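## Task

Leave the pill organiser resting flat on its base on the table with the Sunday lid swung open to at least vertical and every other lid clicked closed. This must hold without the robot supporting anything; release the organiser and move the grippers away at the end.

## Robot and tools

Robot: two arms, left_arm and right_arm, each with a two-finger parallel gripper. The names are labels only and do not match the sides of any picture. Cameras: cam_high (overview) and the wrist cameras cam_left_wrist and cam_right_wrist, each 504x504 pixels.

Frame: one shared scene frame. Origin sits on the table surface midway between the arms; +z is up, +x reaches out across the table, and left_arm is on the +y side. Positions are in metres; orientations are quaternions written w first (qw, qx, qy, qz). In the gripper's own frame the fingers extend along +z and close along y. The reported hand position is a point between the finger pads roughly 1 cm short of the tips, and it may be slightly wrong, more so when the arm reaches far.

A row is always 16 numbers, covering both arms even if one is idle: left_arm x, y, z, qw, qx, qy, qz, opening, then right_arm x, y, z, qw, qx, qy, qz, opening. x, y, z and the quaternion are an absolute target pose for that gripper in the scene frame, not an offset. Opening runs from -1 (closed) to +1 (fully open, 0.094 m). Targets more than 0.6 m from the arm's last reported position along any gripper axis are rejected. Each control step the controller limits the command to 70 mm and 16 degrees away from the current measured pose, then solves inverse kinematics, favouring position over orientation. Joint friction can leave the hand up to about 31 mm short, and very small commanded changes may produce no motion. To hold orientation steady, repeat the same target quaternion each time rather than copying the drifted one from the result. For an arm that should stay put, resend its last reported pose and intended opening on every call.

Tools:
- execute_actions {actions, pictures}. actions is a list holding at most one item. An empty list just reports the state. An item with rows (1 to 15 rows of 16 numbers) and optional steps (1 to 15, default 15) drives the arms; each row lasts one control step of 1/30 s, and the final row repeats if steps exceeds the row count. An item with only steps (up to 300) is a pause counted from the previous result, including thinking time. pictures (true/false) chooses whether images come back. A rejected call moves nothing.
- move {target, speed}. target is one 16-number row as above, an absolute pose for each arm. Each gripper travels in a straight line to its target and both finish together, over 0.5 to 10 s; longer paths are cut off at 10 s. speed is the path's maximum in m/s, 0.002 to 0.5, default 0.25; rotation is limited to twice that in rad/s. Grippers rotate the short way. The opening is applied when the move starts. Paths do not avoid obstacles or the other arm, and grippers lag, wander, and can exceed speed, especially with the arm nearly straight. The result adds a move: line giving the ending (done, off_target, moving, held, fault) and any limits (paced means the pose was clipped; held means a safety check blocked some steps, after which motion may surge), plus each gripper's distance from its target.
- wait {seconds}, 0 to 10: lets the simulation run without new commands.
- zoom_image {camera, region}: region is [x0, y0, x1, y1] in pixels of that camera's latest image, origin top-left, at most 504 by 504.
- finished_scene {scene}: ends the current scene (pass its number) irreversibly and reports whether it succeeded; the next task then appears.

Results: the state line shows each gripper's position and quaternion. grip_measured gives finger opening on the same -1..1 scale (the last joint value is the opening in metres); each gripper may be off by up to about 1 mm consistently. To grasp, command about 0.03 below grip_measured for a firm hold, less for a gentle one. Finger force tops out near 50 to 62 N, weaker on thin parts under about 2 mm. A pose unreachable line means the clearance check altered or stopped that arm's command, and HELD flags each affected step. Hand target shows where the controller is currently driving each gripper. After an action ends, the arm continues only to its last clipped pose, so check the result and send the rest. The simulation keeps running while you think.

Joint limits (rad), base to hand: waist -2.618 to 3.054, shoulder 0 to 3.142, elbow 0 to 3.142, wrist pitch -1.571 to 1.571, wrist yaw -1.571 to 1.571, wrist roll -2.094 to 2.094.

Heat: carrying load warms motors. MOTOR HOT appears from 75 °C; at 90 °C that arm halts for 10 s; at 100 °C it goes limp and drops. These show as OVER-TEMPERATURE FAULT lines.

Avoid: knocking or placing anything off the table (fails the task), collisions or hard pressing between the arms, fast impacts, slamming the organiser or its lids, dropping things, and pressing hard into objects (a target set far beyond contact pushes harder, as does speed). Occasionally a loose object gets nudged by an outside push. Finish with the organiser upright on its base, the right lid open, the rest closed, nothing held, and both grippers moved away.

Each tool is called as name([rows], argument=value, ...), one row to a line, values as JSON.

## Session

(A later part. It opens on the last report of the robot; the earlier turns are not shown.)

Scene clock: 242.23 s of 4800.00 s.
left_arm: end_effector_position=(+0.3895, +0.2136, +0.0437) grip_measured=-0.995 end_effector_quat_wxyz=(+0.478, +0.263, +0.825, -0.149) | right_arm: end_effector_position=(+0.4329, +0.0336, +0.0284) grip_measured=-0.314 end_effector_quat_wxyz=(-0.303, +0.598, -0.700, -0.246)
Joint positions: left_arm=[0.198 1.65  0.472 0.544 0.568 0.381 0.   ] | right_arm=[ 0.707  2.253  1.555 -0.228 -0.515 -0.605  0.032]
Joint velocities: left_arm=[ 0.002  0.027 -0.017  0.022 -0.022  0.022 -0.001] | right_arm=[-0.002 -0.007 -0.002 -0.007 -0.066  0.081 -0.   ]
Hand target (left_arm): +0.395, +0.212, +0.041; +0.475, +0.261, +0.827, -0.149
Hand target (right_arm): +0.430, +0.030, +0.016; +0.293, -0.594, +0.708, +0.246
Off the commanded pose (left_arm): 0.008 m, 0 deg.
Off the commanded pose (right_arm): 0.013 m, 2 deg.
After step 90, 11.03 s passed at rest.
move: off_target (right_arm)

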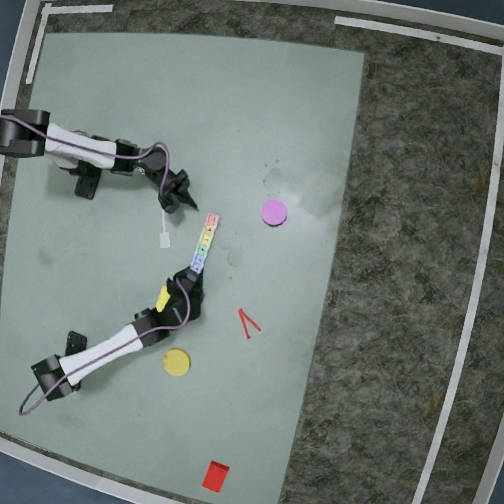

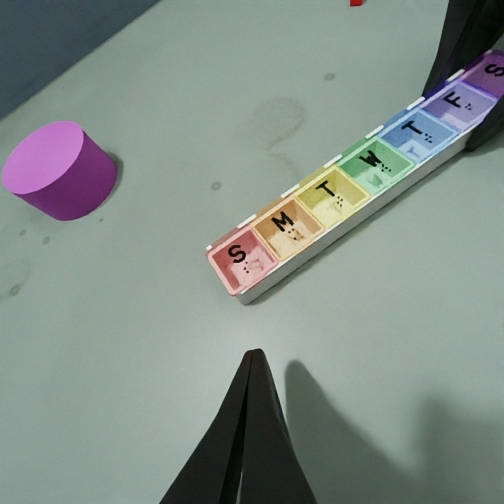

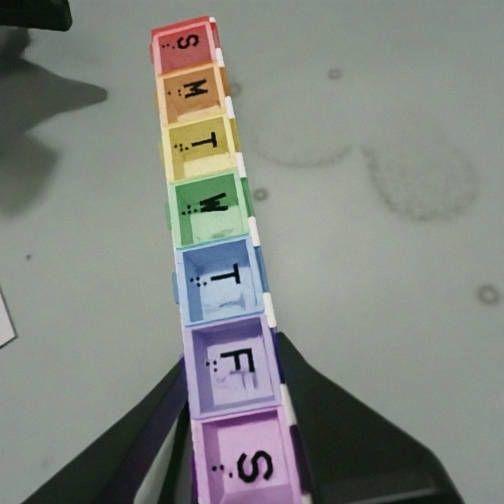

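move(target=[0.412,0.188,0.022,0.477,0.260,0.826,-0.150,-1, 0.432,0.033,0.026,0.30,-0.597,0.702,0.246,-0.36], speed=0.04)

zoom_image(camera="cam_high", region=[170, 190, 230, 250])

Scene clock: 260.43 s of 4800.00 s.
left_arm: end_effector_position=(+0.4076, +0.1911, +0.0267) grip_measured=-0.995 end_effector_quat_wxyz=(+0.479, +0.262, +0.824, -0.150) | right_arm: end_effector_position=(+0.4329, +0.0336, +0.0284) grip_measured=-0.314 end_effector_quat_wxyz=(-0.303, +0.598, -0.700, -0.246)
Joint positions: left_arm=[0.111 1.793 0.513 0.68  0.497 0.32  0.   ] | right_arm=[ 0.707  2.253  1.555 -0.228 -0.515 -0.605  0.032]
Joint velocities: left_arm=[-0.007 -0.002 -0.007 -0.007  0.007 -0.037  0.001] | right_arm=[ 0.007  0.007  0.002 -0.007 -0.051  0.066  0.001]
Hand target (left_arm): +0.412, +0.189, +0.022; +0.476, +0.261, +0.826, -0.149
Hand target (right_arm): +0.432, +0.033, +0.026; +0.300, -0.597, +0.702, +0.246
Off the commanded pose (left_arm): 0.007 m, 0 deg.
Off the commanded pose (right_arm): 0.003 m, 0 deg.
After step 90, 13.77 s passed at rest.
move: done

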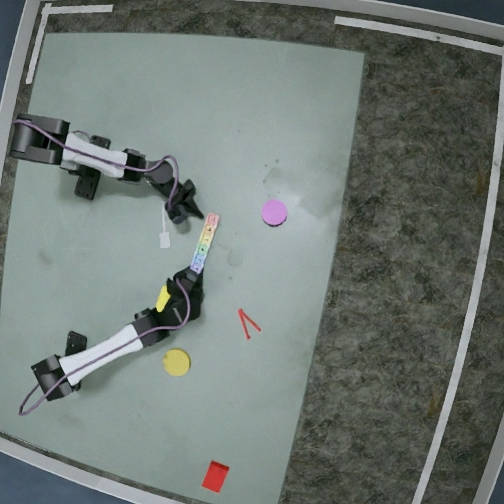

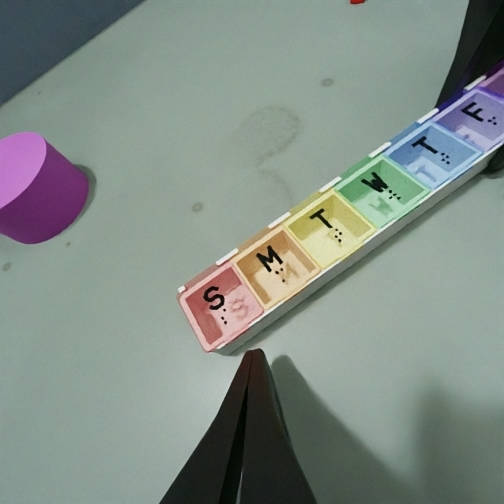

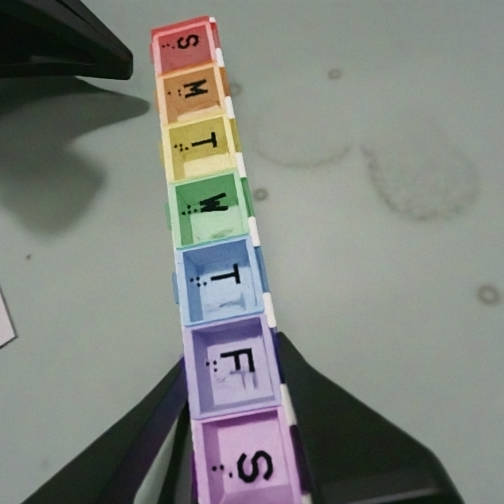

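Region (170, 190, 230, 250) of cam_high's 504x504 image, scaled by 8.400, with more detail than that image has.

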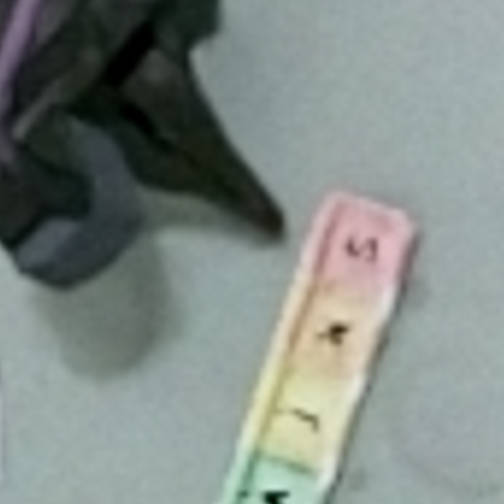

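move(target=[0.430,0.186,0.022,0.477,0.260,0.826,-0.150,-1, 0.432,0.033,0.026,0.30,-0.597,0.702,0.246,-0.36], speed=0.02)

Scene clock: 270.70 s of 4800.00 s.
left_arm: end_effector_position=(+0.4272, +0.1895, +0.0319) grip_measured=-0.995 end_effector_quat_wxyz=(+0.490, +0.262, +0.818, -0.148) | right_arm: end_effector_position=(+0.4366, +0.0328, +0.0283) grip_measured=-0.314 end_effector_quat_wxyz=(+0.306, -0.594, +0.705, +0.239)
Joint positions: left_arm=[0.108 1.837 0.582 0.682 0.496 0.314 0.   ] | right_arm=[ 0.707  2.253  1.555 -0.22  -0.497 -0.595  0.032]
Joint velocities: left_arm=[-0.007 -0.012 -0.007  0.081 -0.007 -0.007  0.   ] | right_arm=[-0.002  0.007 -0.012 -0.007 -0.022  0.066  0.   ]
Hand target (left_arm): +0.429, +0.186, +0.022; +0.477, +0.260, +0.826, -0.150
Hand target (right_arm): +0.432, +0.033, +0.026; +0.300, -0.597, +0.702, +0.246
Off the commanded pose (left_arm): 0.011 m, 2 deg.
Off the commanded pose (right_arm): 0.005 m, 1 deg.
After step 90, 5.87 s passed at rest.
move: off_target (left_arm)

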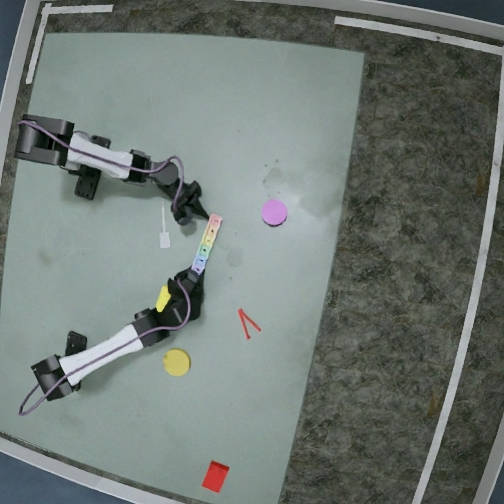

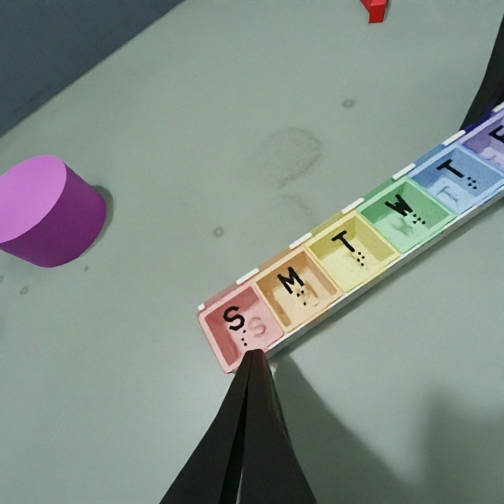

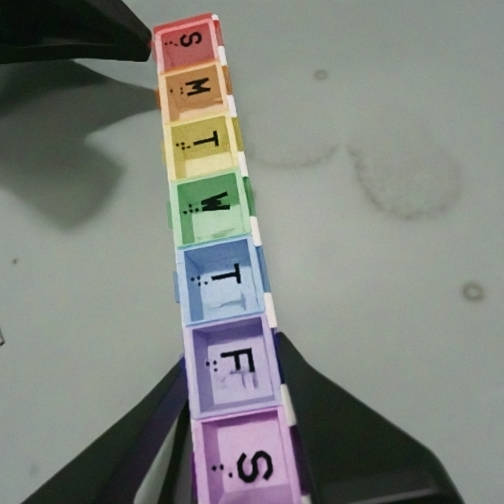

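move(target=[0.405,0.190,0.010,0.477,0.260,0.826,-0.150,-1, 0.432,0.033,0.026,0.30,-0.597,0.702,0.246,-0.36], speed=0.03)

Scene clock: 275.60 s of 4800.00 s.
left_arm: end_effector_position=(+0.4141, +0.1900, +0.0254) grip_measured=-0.995 end_effector_quat_wxyz=(+0.493, +0.263, +0.816, -0.147) | right_arm: end_effector_position=(+0.4361, +0.0334, +0.0288) grip_measured=-0.314 end_effector_quat_wxyz=(+0.307, -0.594, +0.704, +0.241)
Joint positions: left_arm=[0.108 1.837 0.517 0.756 0.495 0.314 0.   ] | right_arm=[ 0.707  2.253  1.555 -0.219 -0.502 -0.594  0.032]
Joint velocities: left_arm=[-0.007 -0.017 -0.017  0.037 -0.007  0.095 -0.001] | right_arm=[-0.022 -0.012  0.002  0.022 -0.007 -0.022 -0.001]
Hand target (left_arm): +0.405, +0.190, +0.011; +0.477, +0.260, +0.826, -0.150
Hand target (right_arm): +0.432, +0.033, +0.026; +0.300, -0.597, +0.702, +0.246
Off the commanded pose (left_arm): 0.018 m, 2 deg.
Off the commanded pose (right_arm): 0.005 m, 1 deg.
After step 90, 0.63 s passed at rest.
move: off_target (left_arm)

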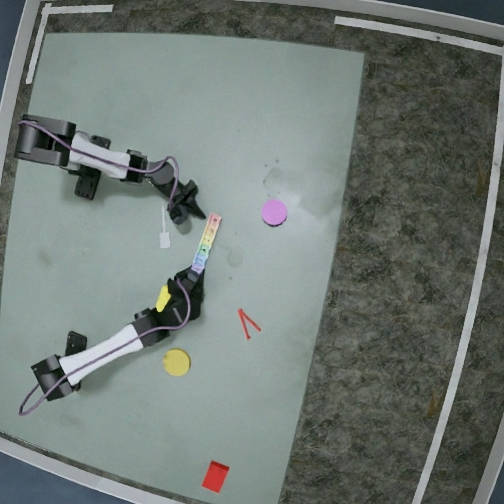

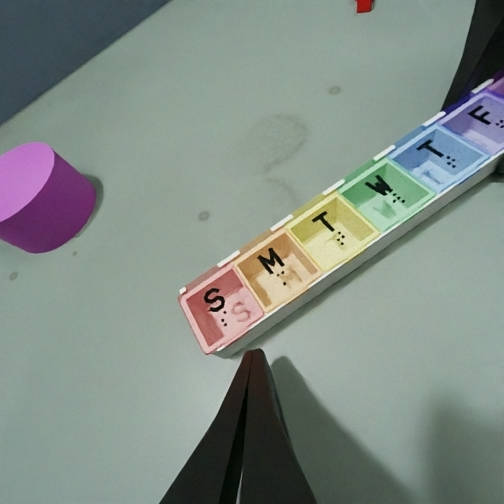

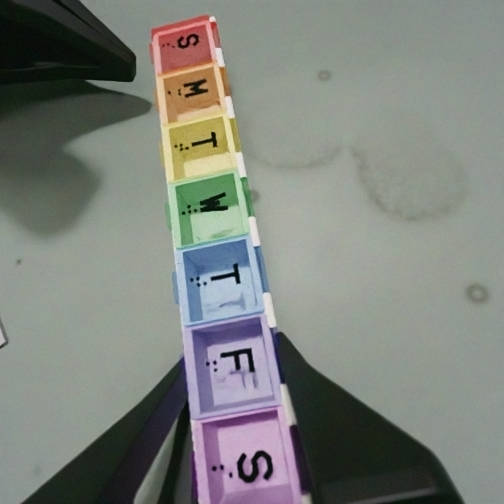

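move(target=[0.408,0.190,-0.006,0.477,0.260,0.826,-0.150,-1, 0.432,0.033,0.026,0.30,-0.597,0.702,0.246,-0.36], speed=0.03)

Scene clock: 280.63 s of 4800.00 s.
left_arm: end_effector_position=(+0.4171, +0.1899, +0.0120) grip_measured=-0.995 end_effector_quat_wxyz=(+0.497, +0.263, +0.814, -0.146) | right_arm: end_effector_position=(+0.4361, +0.0335, +0.0289) grip_measured=-0.314 end_effector_quat_wxyz=(+0.307, -0.594, +0.704, +0.241)
Joint positions: left_arm=[0.108 1.916 0.517 0.845 0.495 0.314 0.   ] | right_arm=[ 0.707  2.253  1.555 -0.219 -0.502 -0.594  0.032]
Joint velocities: left_arm=[ 0.002 -0.002 -0.012 -0.022  0.037 -0.125 -0.001] | right_arm=[-0.002  0.007 -0.007 -0.037 -0.051  0.11  -0.   ]
Hand target (left_arm): +0.408, +0.190, -0.005; +0.477, +0.260, +0.826, -0.150
Hand target (right_arm): +0.432, +0.033, +0.026; +0.300, -0.597, +0.702, +0.246
Off the commanded pose (left_arm): 0.020 m, 3 deg.
Off the commanded pose (right_arm): 0.005 m, 1 deg.
After step 90, 0.70 s passed at rest.
move: off_target (left_arm)

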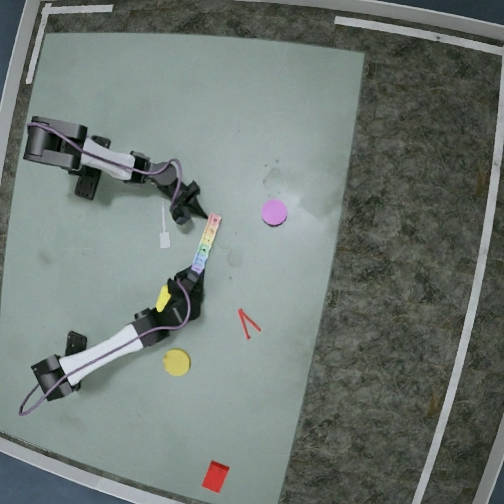

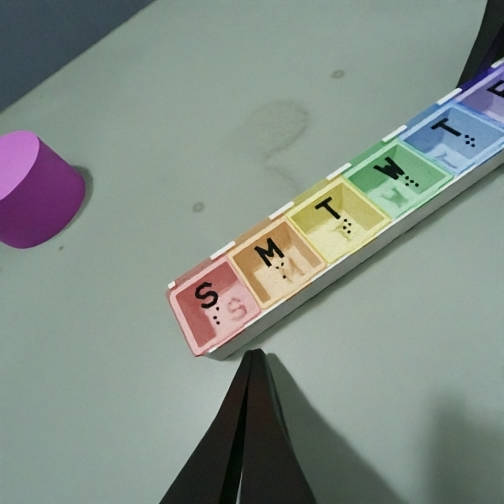

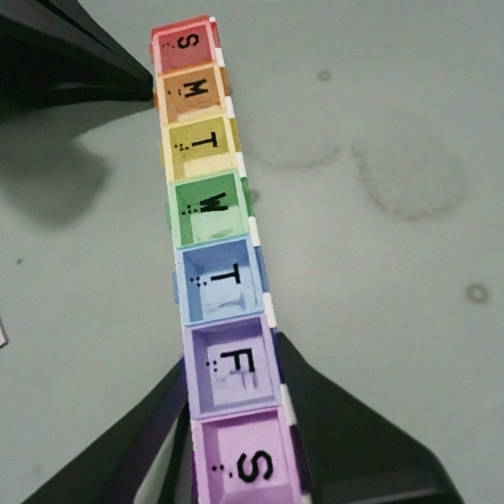

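move(target=[0.432,0.187,0.004,0.49,0.262,0.818,-0.148,-1, 0.432,0.033,0.026,0.30,-0.597,0.702,0.246,-0.36], speed=0.02)

zoom_image(camera="cam_right_wrist", region=[90, 0, 250, 160])

Scene clock: 287.03 s of 4800.00 s.
left_arm: end_effector_position=(+0.4287, +0.1896, +0.0129) grip_measured=-0.995 end_effector_quat_wxyz=(+0.501, +0.264, +0.811, -0.145) | right_arm: end_effector_position=(+0.4381, +0.0326, +0.0284) grip_measured=-0.314 end_effector_quat_wxyz=(+0.308, -0.592, +0.707, +0.236)
Joint positions: left_arm=[0.108 1.944 0.56  0.838 0.495 0.314 0.   ] | right_arm=[ 0.707  2.253  1.555 -0.216 -0.49  -0.59   0.032]
Joint velocities: left_arm=[ 0.002 -0.007  0.007 -0.007  0.037 -0.066 -0.001] | right_arm=[-0.002  0.022  0.007 -0.022  0.007  0.051 -0.   ]
Hand target (left_arm): +0.432, +0.187, +0.004; +0.490, +0.262, +0.818, -0.148
Hand target (right_arm): +0.432, +0.033, +0.026; +0.300, -0.597, +0.702, +0.246
Off the commanded pose (left_arm): 0.010 m, 2 deg.
Off the commanded pose (right_arm): 0.007 m, 2 deg.
After step 90, 2.33 s passed at rest.
move: done

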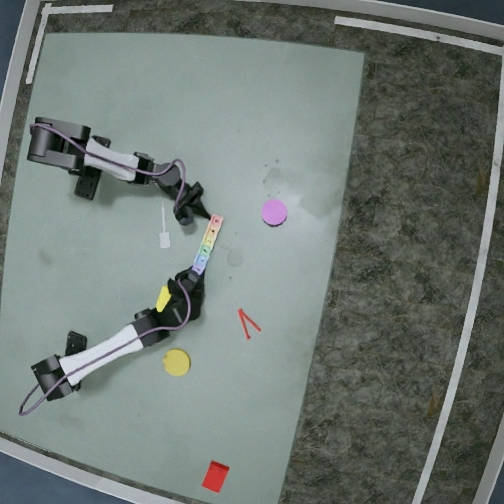

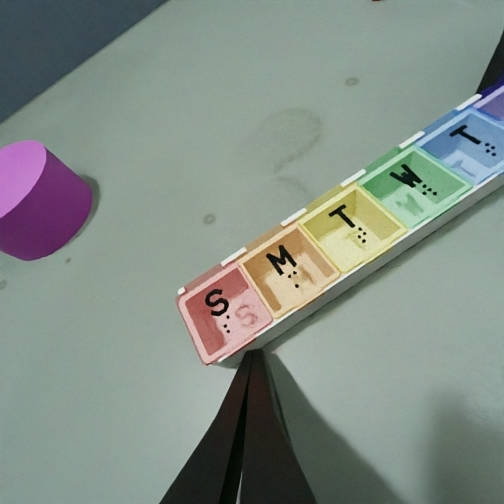

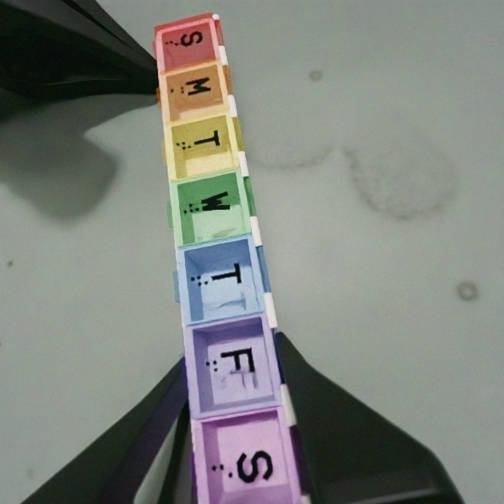

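Region (90, 0, 250, 160) of cam_right_wrist's 504x504 image, scaled by 3.150, with more detail than that image has.

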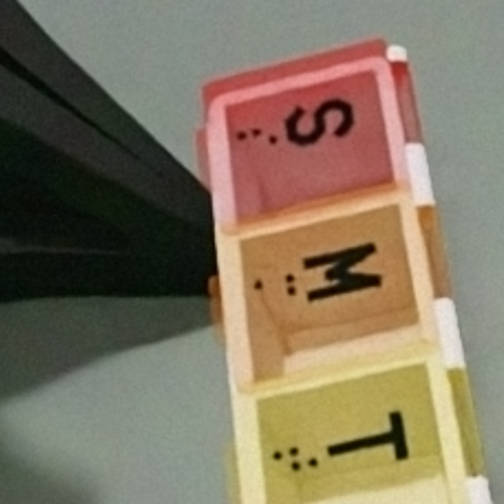

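move(target=[0.431,0.188,0.036,0.495,0.262,0.815,-0.147,-1, 0.432,0.033,0.022,0.30,-0.597,0.702,0.246,-0.36], speed=0.02)

Scene clock: 309.73 s of 4800.00 s.
left_arm: end_effector_position=(+0.4226, +0.1897, +0.0247) grip_measured=-0.995 end_effector_quat_wxyz=(+0.487, +0.262, +0.820, -0.149) | right_arm: end_effector_position=(+0.4372, +0.0336, +0.0292) grip_measured=-0.314 end_effector_quat_wxyz=(+0.308, -0.592, +0.705, +0.240)
Joint positions: left_arm=[0.108 1.854 0.56  0.716 0.496 0.314 0.   ] | right_arm=[ 0.707  2.253  1.555 -0.214 -0.498 -0.589  0.032]
Joint velocities: left_arm=[-0.007 -0.027 -0.017 -0.007  0.007 -0.037 -0.   ] | right_arm=[ 0.007 -0.027  0.012 -0.066  0.095 -0.007  0.001]
Hand target (left_arm): +0.430, +0.188, +0.036; +0.495, +0.262, +0.815, -0.147
Hand target (right_arm): +0.432, +0.033, +0.022; +0.300, -0.597, +0.702, +0.246
Off the commanded pose (left_arm): 0.014 m, 1 deg.
Off the commanded pose (right_arm): 0.009 m, 1 deg.
After step 90, 18.30 s passed at rest.
move: off_target (left_arm)

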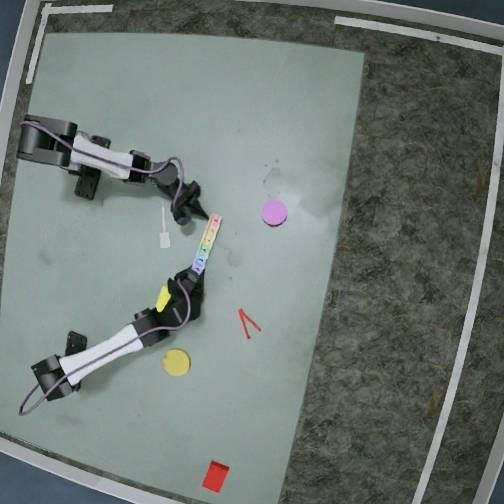

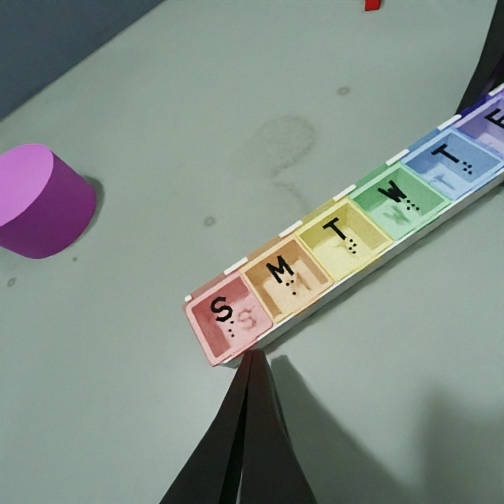

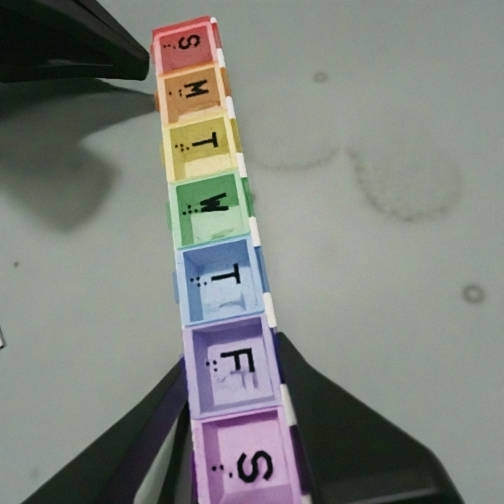

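move(target=[0.428,0.188,0.000,0.495,0.262,0.815,-0.147,-1, 0.432,0.033,0.022,0.30,-0.597,0.702,0.246,-0.36], speed=0.03)

move(target=[0.446,0.185,0.034,0.495,0.262,0.815,-0.147,-1, 0.432,0.033,0.022,0.30,-0.597,0.702,0.246,-0.36], speed=0.02)

Scene clock: 317.73 s of 4800.00 s.
left_arm: end_effector_position=(+0.4315, +0.1881, +0.0124) grip_measured=-0.995 end_effector_quat_wxyz=(+0.505, +0.267, +0.807, -0.147) | right_arm: end_effector_position=(+0.4411, +0.0313, +0.0293) grip_measured=-0.314 end_effector_quat_wxyz=(+0.311, -0.588, +0.708, +0.235)
Joint positions: left_arm=[0.108 1.963 0.569 0.859 0.504 0.314 0.   ] | right_arm=[ 0.703  2.253  1.555 -0.209 -0.488 -0.585  0.032]
Joint velocities: left_arm=[-0.007  0.017 -0.012  0.007  0.066  0.037 -0.   ] | right_arm=[-0.027 -0.002 -0.002 -0.051 -0.037  0.051 -0.001]
Hand target (left_arm): +0.428, +0.188, +0.001; +0.495, +0.262, +0.815, -0.147
Hand target (right_arm): +0.432, +0.033, +0.022; +0.300, -0.597, +0.702, +0.246
Off the commanded pose (left_arm): 0.013 m, 2 deg.
Off the commanded pose (right_arm): 0.012 m, 2 deg.
After step 90, 3.80 s passed at rest.
move: off_target (left_arm, right_arm)

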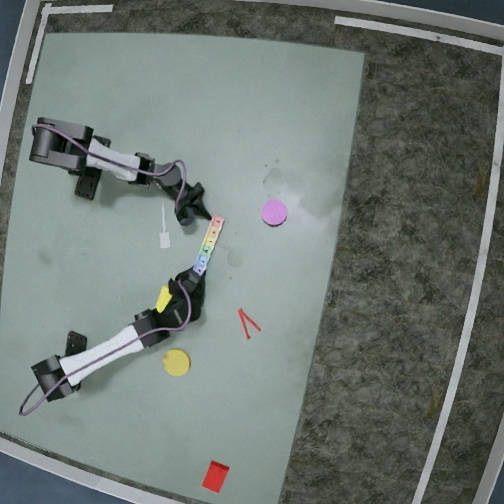

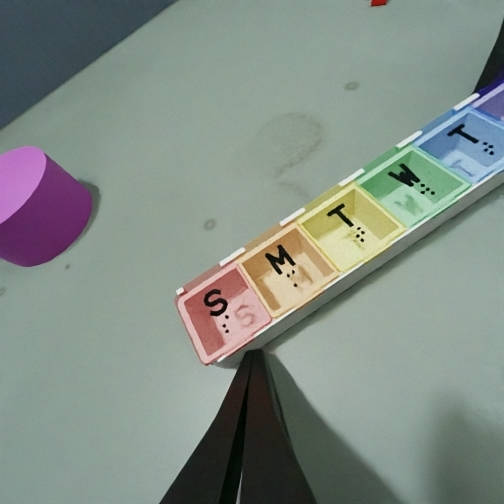

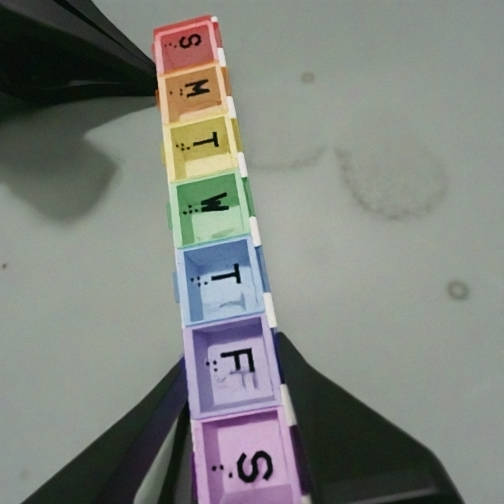

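Scene clock: 319.27 s of 4800.00 s.
left_arm: end_effector_position=(+0.4346, +0.1882, +0.0181) grip_measured=-0.995 end_effector_quat_wxyz=(+0.478, +0.260, +0.824, -0.156) | right_arm: end_effector_position=(+0.4422, +0.0313, +0.0295) grip_measured=-0.314 end_effector_quat_wxyz=(+0.313, -0.588, +0.708, +0.233)
Joint positions: left_arm=[0.108 1.906 0.623 0.682 0.503 0.31  0.   ] | right_arm=[ 0.703  2.253  1.555 -0.206 -0.483 -0.585  0.032]
Joint velocities: left_arm=[-0.007  0.002  0.007  0.007 -0.022  0.051  0.   ] | right_arm=[ 0.007 -0.002  0.007 -0.007 -0.051 -0.051  0.   ]
Hand target (left_arm): +0.445, +0.185, +0.034; +0.495, +0.262, +0.815, -0.147
Hand target (right_arm): +0.432, +0.033, +0.022; +0.300, -0.597, +0.702, +0.246
Off the commanded pose (left_arm): 0.020 m, 2 deg.
Off the commanded pose (right_arm): 0.013 m, 2 deg.
move: off_target (left_arm, right_arm)

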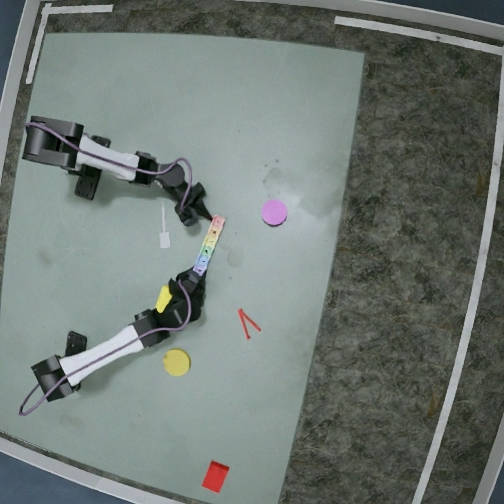

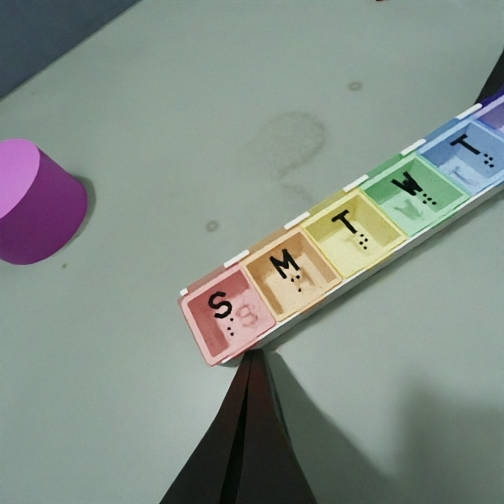

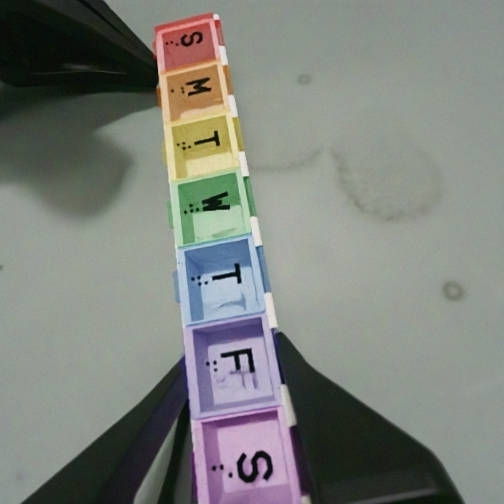

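move(target=[0.449,0.185,0.050,0.495,0.262,0.815,-0.147,-1, 0.432,0.033,0.022,0.30,-0.597,0.702,0.246,-0.36], speed=0.02)

Scene clock: 325.70 s of 4800.00 s.
left_arm: end_effector_position=(+0.4361, +0.1886, +0.0300) grip_measured=-0.995 end_effector_quat_wxyz=(+0.471, +0.259, +0.829, -0.156) | right_arm: end_effector_position=(+0.4433, +0.0317, +0.0302) grip_measured=-0.314 end_effector_quat_wxyz=(+0.316, -0.587, +0.708, +0.232)
Joint positions: left_arm=[0.108 1.852 0.649 0.587 0.5   0.31  0.   ] | right_arm=[ 0.703  2.253  1.555 -0.199 -0.481 -0.583  0.032]
Joint velocities: left_arm=[-0.012 -0.017 -0.002  0.022 -0.051 -0.007 -0.001] | right_arm=[ 0.017  0.002 -0.002  0.007 -0.037 -0.022 -0.001]
Hand target (left_arm): +0.448, +0.185, +0.050; +0.495, +0.262, +0.815, -0.147
Hand target (right_arm): +0.432, +0.033, +0.022; +0.300, -0.597, +0.702, +0.246
Off the commanded pose (left_arm): 0.024 m, 3 deg.
Off the commanded pose (right_arm): 0.014 m, 3 deg.
After step 90, 1.43 s passed at rest.
move: off_target (left_arm, right_arm)

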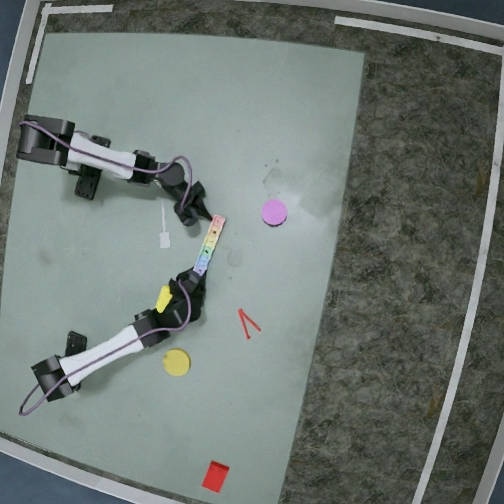

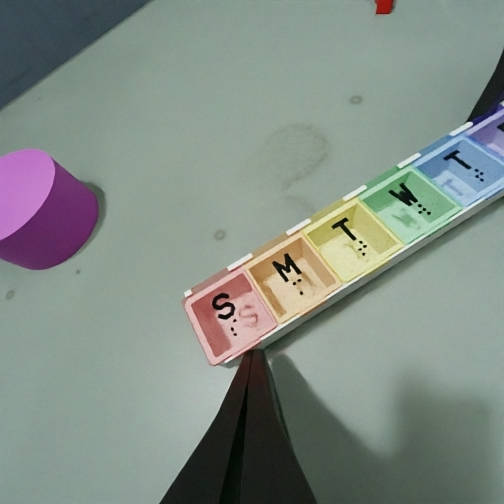

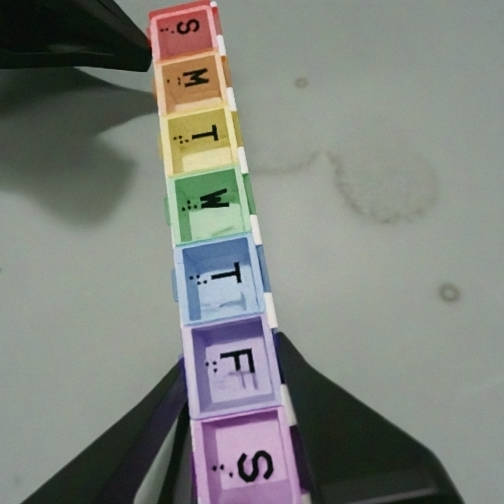

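move(target=[0.405,0.195,0.025,0.495,0.262,0.815,-0.147,-1, 0.434,0.033,0.026,0.30,-0.597,0.702,0.246,-0.36], speed=0.04)

move(target=[0.40,0.20,0.03,0.495,0.262,0.815,-0.147,-1, 0.436,0.033,0.028,0.30,-0.597,0.702,0.246,0.3], speed=0.04)

Scene clock: 337.23 s of 4800.00 s.
left_arm: end_effector_position=(+0.4108, +0.1914, +0.0240) grip_measured=-0.995 end_effector_quat_wxyz=(+0.494, +0.262, +0.816, -0.148) | right_arm: end_effector_position=(+0.4379, +0.0314, +0.0288) grip_measured=-0.314 end_effector_quat_wxyz=(+0.307, -0.592, +0.705, +0.240)
Joint positions: left_arm=[0.113 1.836 0.502 0.77  0.501 0.315 0.   ] | right_arm=[ 0.702  2.253  1.555 -0.219 -0.502 -0.595  0.032]
Joint velocities: left_arm=[-0.002  0.002 -0.007  0.022  0.051  0.007  0.   ] | right_arm=[ 0.002 -0.017  0.012 -0.022 -0.095  0.022  0.   ]
Hand target (left_arm): +0.405, +0.194, +0.025; +0.495, +0.262, +0.815, -0.147
Hand target (right_arm): +0.434, +0.033, +0.026; +0.300, -0.597, +0.702, +0.246
Off the commanded pose (left_arm): 0.007 m, 0 deg.
Off the commanded pose (right_arm): 0.005 m, 1 deg.
After step 90, 7.23 s passed at rest.
move: done

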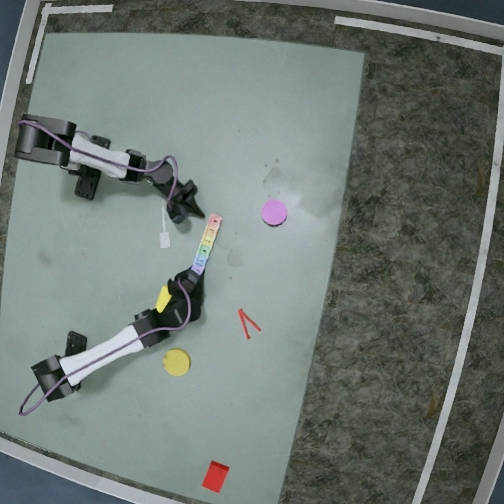

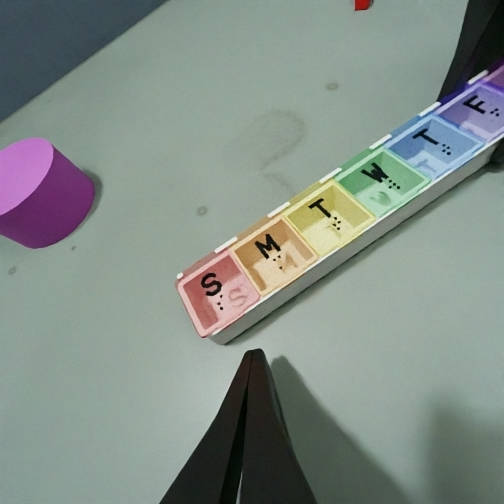

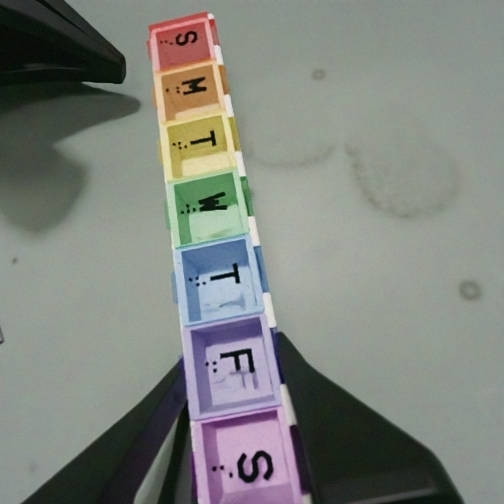

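Scene clock: 338.03 s of 4800.00 s.
left_arm: end_effector_position=(+0.4093, +0.1969, +0.0349) grip_measured=-0.995 end_effector_quat_wxyz=(+0.506, +0.263, +0.809, -0.144) | right_arm: end_effector_position=(+0.4369, +0.0317, +0.0288) grip_measured=+0.299 end_effector_quat_wxyz=(+0.306, -0.594, +0.704, +0.243)
Joint positions: left_arm=[0.133 1.796 0.486 0.77  0.517 0.324 0.   ] | right_arm=[ 0.702  2.253  1.555 -0.222 -0.507 -0.598  0.061]
Joint velocities: left_arm=[-0.007 -0.022  0.002 -0.051  0.022  0.007 -0.   ] | right_arm=[-0.002 -0.007  0.012 -0.095 -0.022 -0.051 -0.   ]
Hand target (left_arm): +0.400, +0.200, +0.030; +0.495, +0.262, +0.815, -0.147
Hand target (right_arm): +0.436, +0.033, +0.028; +0.300, -0.597, +0.702, +0.246
Off the commanded pose (left_arm): 0.011 m, 1 deg.
Off the commanded pose (right_arm): 0.002 m, 1 deg.
move: off_target (left_arm)

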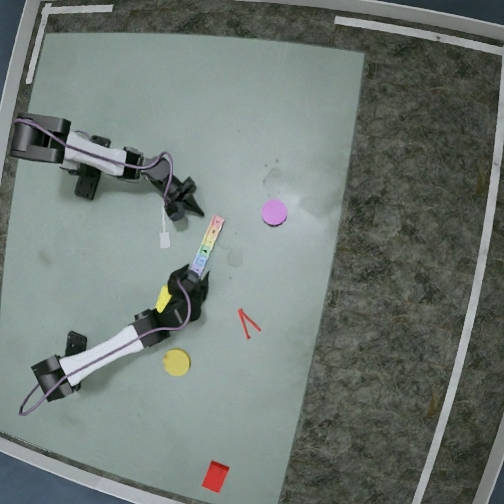

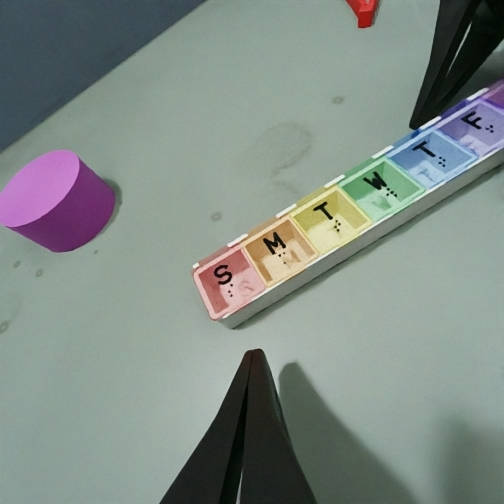

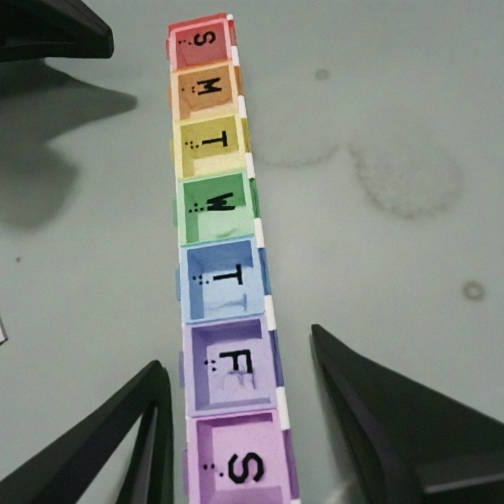

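move(target=[0.39,0.21,0.04,0.495,0.262,0.815,-0.147,-1, 0.452,0.095,0.06,0.204,-0.5947,0.761,0.159,0.3], speed=0.08)

Scene clock: 350.13 s of 4800.00 s.
left_arm: end_effector_position=(+0.4002, +0.2070, +0.0461) grip_measured=-0.995 end_effector_quat_wxyz=(+0.508, +0.264, +0.807, -0.143) | right_arm: end_effector_position=(+0.4523, +0.0923, +0.0566) grip_measured=+0.299 end_effector_quat_wxyz=(+0.205, -0.596, +0.759, +0.162)
Joint positions: left_arm=[0.173 1.714 0.459 0.708 0.552 0.349 0.   ] | right_arm=[ 0.828  2.645  2.533 -1.002 -0.28  -0.51   0.061]
Joint velocities: left_arm=[ 0.007  0.012 -0.012 -0.022 -0.051 -0.007 -0.   ] | right_arm=[-0.002  0.002  0.002 -0.037  0.066  0.007 -0.   ]
Hand target (left_arm): +0.390, +0.209, +0.040; +0.496, +0.261, +0.815, -0.147
Hand target (right_arm): +0.451, +0.095, +0.060; +0.206, -0.594, +0.761, +0.160
Off the commanded pose (left_arm): 0.012 m, 2 deg.
Off the commanded pose (right_arm): 0.004 m, 0 deg.
After step 90, 6.60 s passed at rest.
move: off_target (left_arm)

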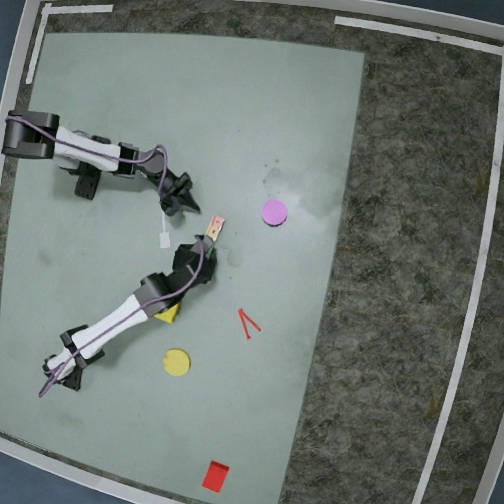

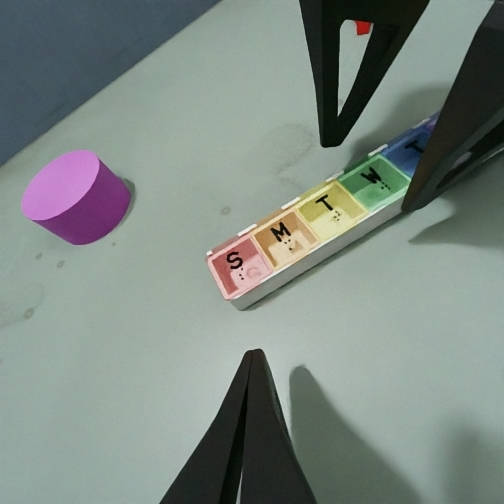

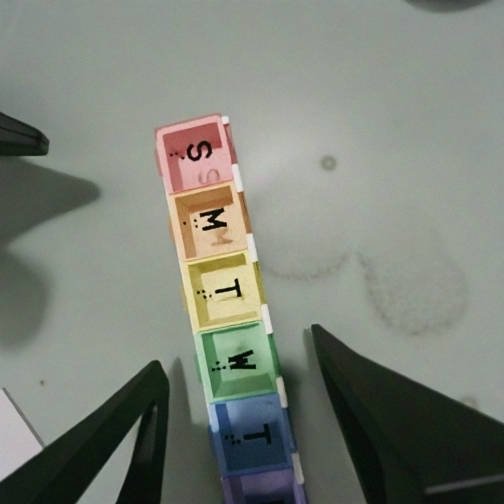

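move(target=[0.39,0.21,0.04,0.495,0.262,0.815,-0.147,-1, 0.453,0.097,0.022,0.204,-0.5947,0.761,0.159,0.3], speed=0.04)

Scene clock: 355.27 s of 4800.00 s.
left_arm: end_effector_position=(+0.3998, +0.2069, +0.0456) grip_measured=-0.995 end_effector_quat_wxyz=(+0.507, +0.264, +0.808, -0.144) | right_arm: end_effector_position=(+0.4559, +0.0954, +0.0315) grip_measured=+0.299 end_effector_quat_wxyz=(+0.207, -0.595, +0.759, +0.162)
Joint positions: left_arm=[0.173 1.714 0.459 0.706 0.552 0.35  0.   ] | right_arm=[ 0.828  2.664  2.468 -0.916 -0.279 -0.51   0.061]
Joint velocities: left_arm=[-0.012  0.007 -0.012 -0.022 -0.007 -0.007  0.   ] | right_arm=[-0.012  0.002 -0.007 -0.007 -0.066 -0.037  0.   ]
Hand target (left_arm): +0.390, +0.210, +0.040; +0.495, +0.262, +0.815, -0.148
Hand target (right_arm): +0.453, +0.097, +0.022; +0.204, -0.595, +0.761, +0.159
Off the commanded pose (left_arm): 0.012 m, 2 deg.
Off the commanded pose (right_arm): 0.010 m, 1 deg.
After step 90, 0.97 s passed at rest.
move: off_target (left_arm)

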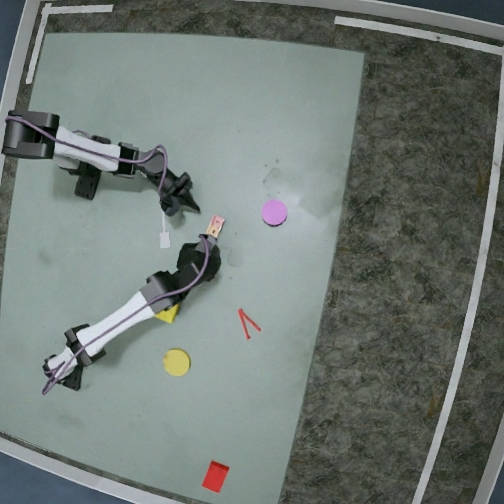

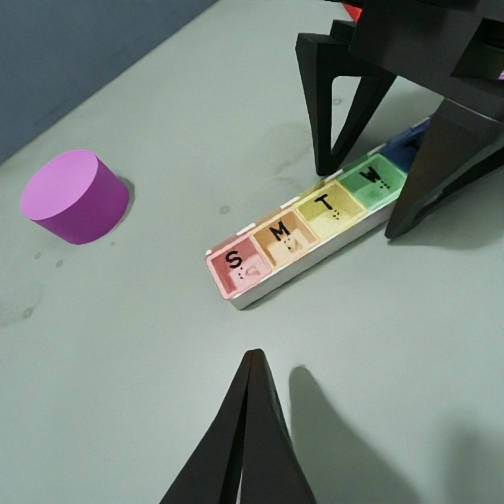

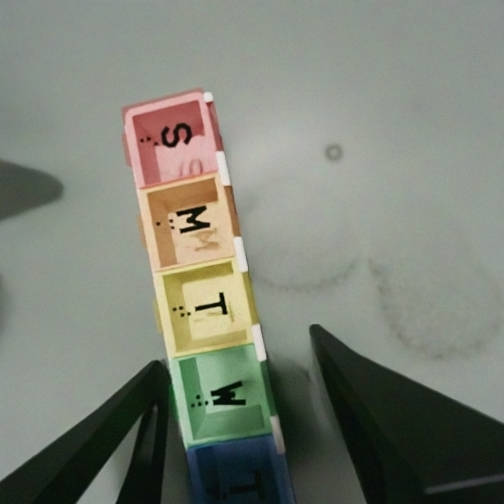

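move(target=[0.39,0.21,0.04,0.495,0.262,0.815,-0.147,-1, 0.450,0.097,0.016,0.204,-0.5947,0.761,0.159,-0.45], speed=0.04)

Scene clock: 362.80 s of 4800.00 s.
left_arm: end_effector_position=(+0.3998, +0.2069, +0.0456) grip_measured=-0.995 end_effector_quat_wxyz=(+0.507, +0.265, +0.808, -0.144) | right_arm: end_effector_position=(+0.4562, +0.0957, +0.0301) grip_measured=-0.320 end_effector_quat_wxyz=(+0.213, -0.595, +0.758, +0.163)
Joint positions: left_arm=[0.173 1.714 0.459 0.705 0.552 0.351 0.   ] | right_arm=[ 0.828  2.642  2.415 -0.872 -0.279 -0.508  0.032]
Joint velocities: left_arm=[-0.002 -0.002 -0.012 -0.037 -0.037 -0.037  0.   ] | right_arm=[ 0.017  0.002 -0.027 -0.037  0.007 -0.081 -0.001]
Hand target (left_arm): +0.390, +0.210, +0.040; +0.495, +0.262, +0.815, -0.147
Hand target (right_arm): +0.450, +0.097, +0.016; +0.204, -0.595, +0.761, +0.159
Off the commanded pose (left_arm): 0.012 m, 2 deg.
Off the commanded pose (right_arm): 0.015 m, 1 deg.
After step 90, 3.83 s passed at rest.
move: off_target (left_arm, right_arm)

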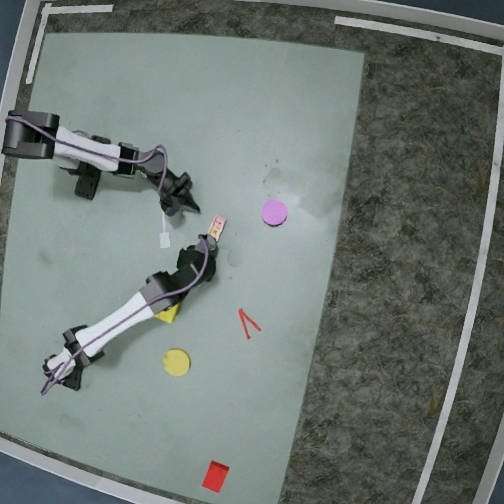

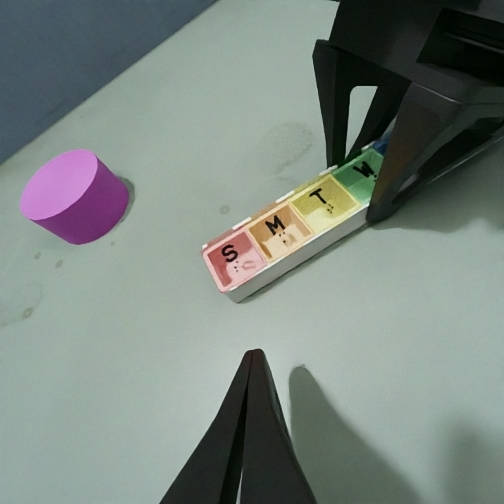

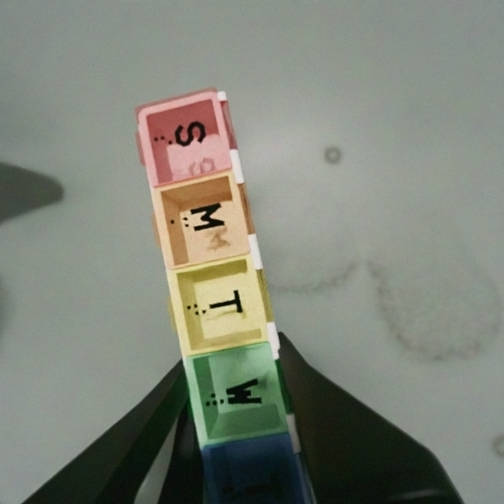

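move(target=[0.418,0.190,-0.002,0.495,0.262,0.815,-0.147,-1, 0.453,0.097,0.02,0.21,-0.595,0.759,0.162,-0.45], speed=0.04)

Scene clock: 375.10 s of 4800.00 s.
left_arm: end_effector_position=(+0.4173, +0.1919, +0.0117) grip_measured=-0.995 end_effector_quat_wxyz=(+0.510, +0.267, +0.805, -0.146) | right_arm: end_effector_position=(+0.4561, +0.0958, +0.0304) grip_measured=-0.320 end_effector_quat_wxyz=(+0.213, -0.595, +0.758, +0.163)
Joint positions: left_arm=[0.121 1.944 0.504 0.914 0.516 0.321 0.   ] | right_arm=[ 0.828  2.641  2.414 -0.871 -0.28  -0.508  0.032]
Joint velocities: left_arm=[ 0.007  0.007 -0.007 -0.007 -0.037 -0.066 -0.   ] | right_arm=[-0.022  0.007  0.002  0.022  0.022 -0.066 -0.001]
Hand target (left_arm): +0.418, +0.191, -0.001; +0.495, +0.262, +0.815, -0.147
Hand target (right_arm): +0.453, +0.097, +0.020; +0.209, -0.595, +0.759, +0.162
Off the commanded pose (left_arm): 0.014 m, 2 deg.
Off the commanded pose (right_arm): 0.011 m, 0 deg.
After step 90, 7.70 s passed at rest.
move: off_target (left_arm, right_arm)

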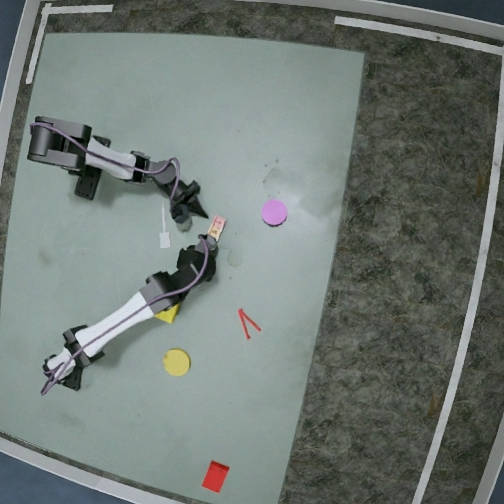

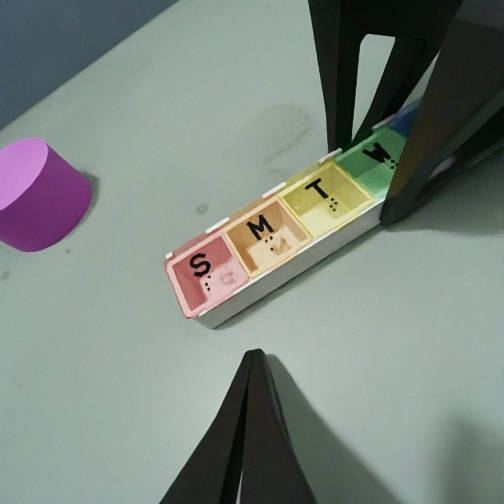

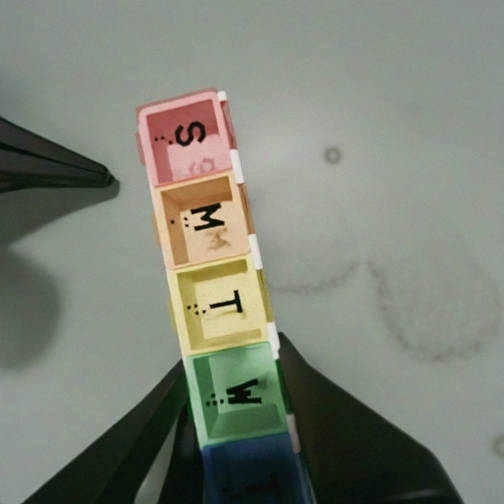

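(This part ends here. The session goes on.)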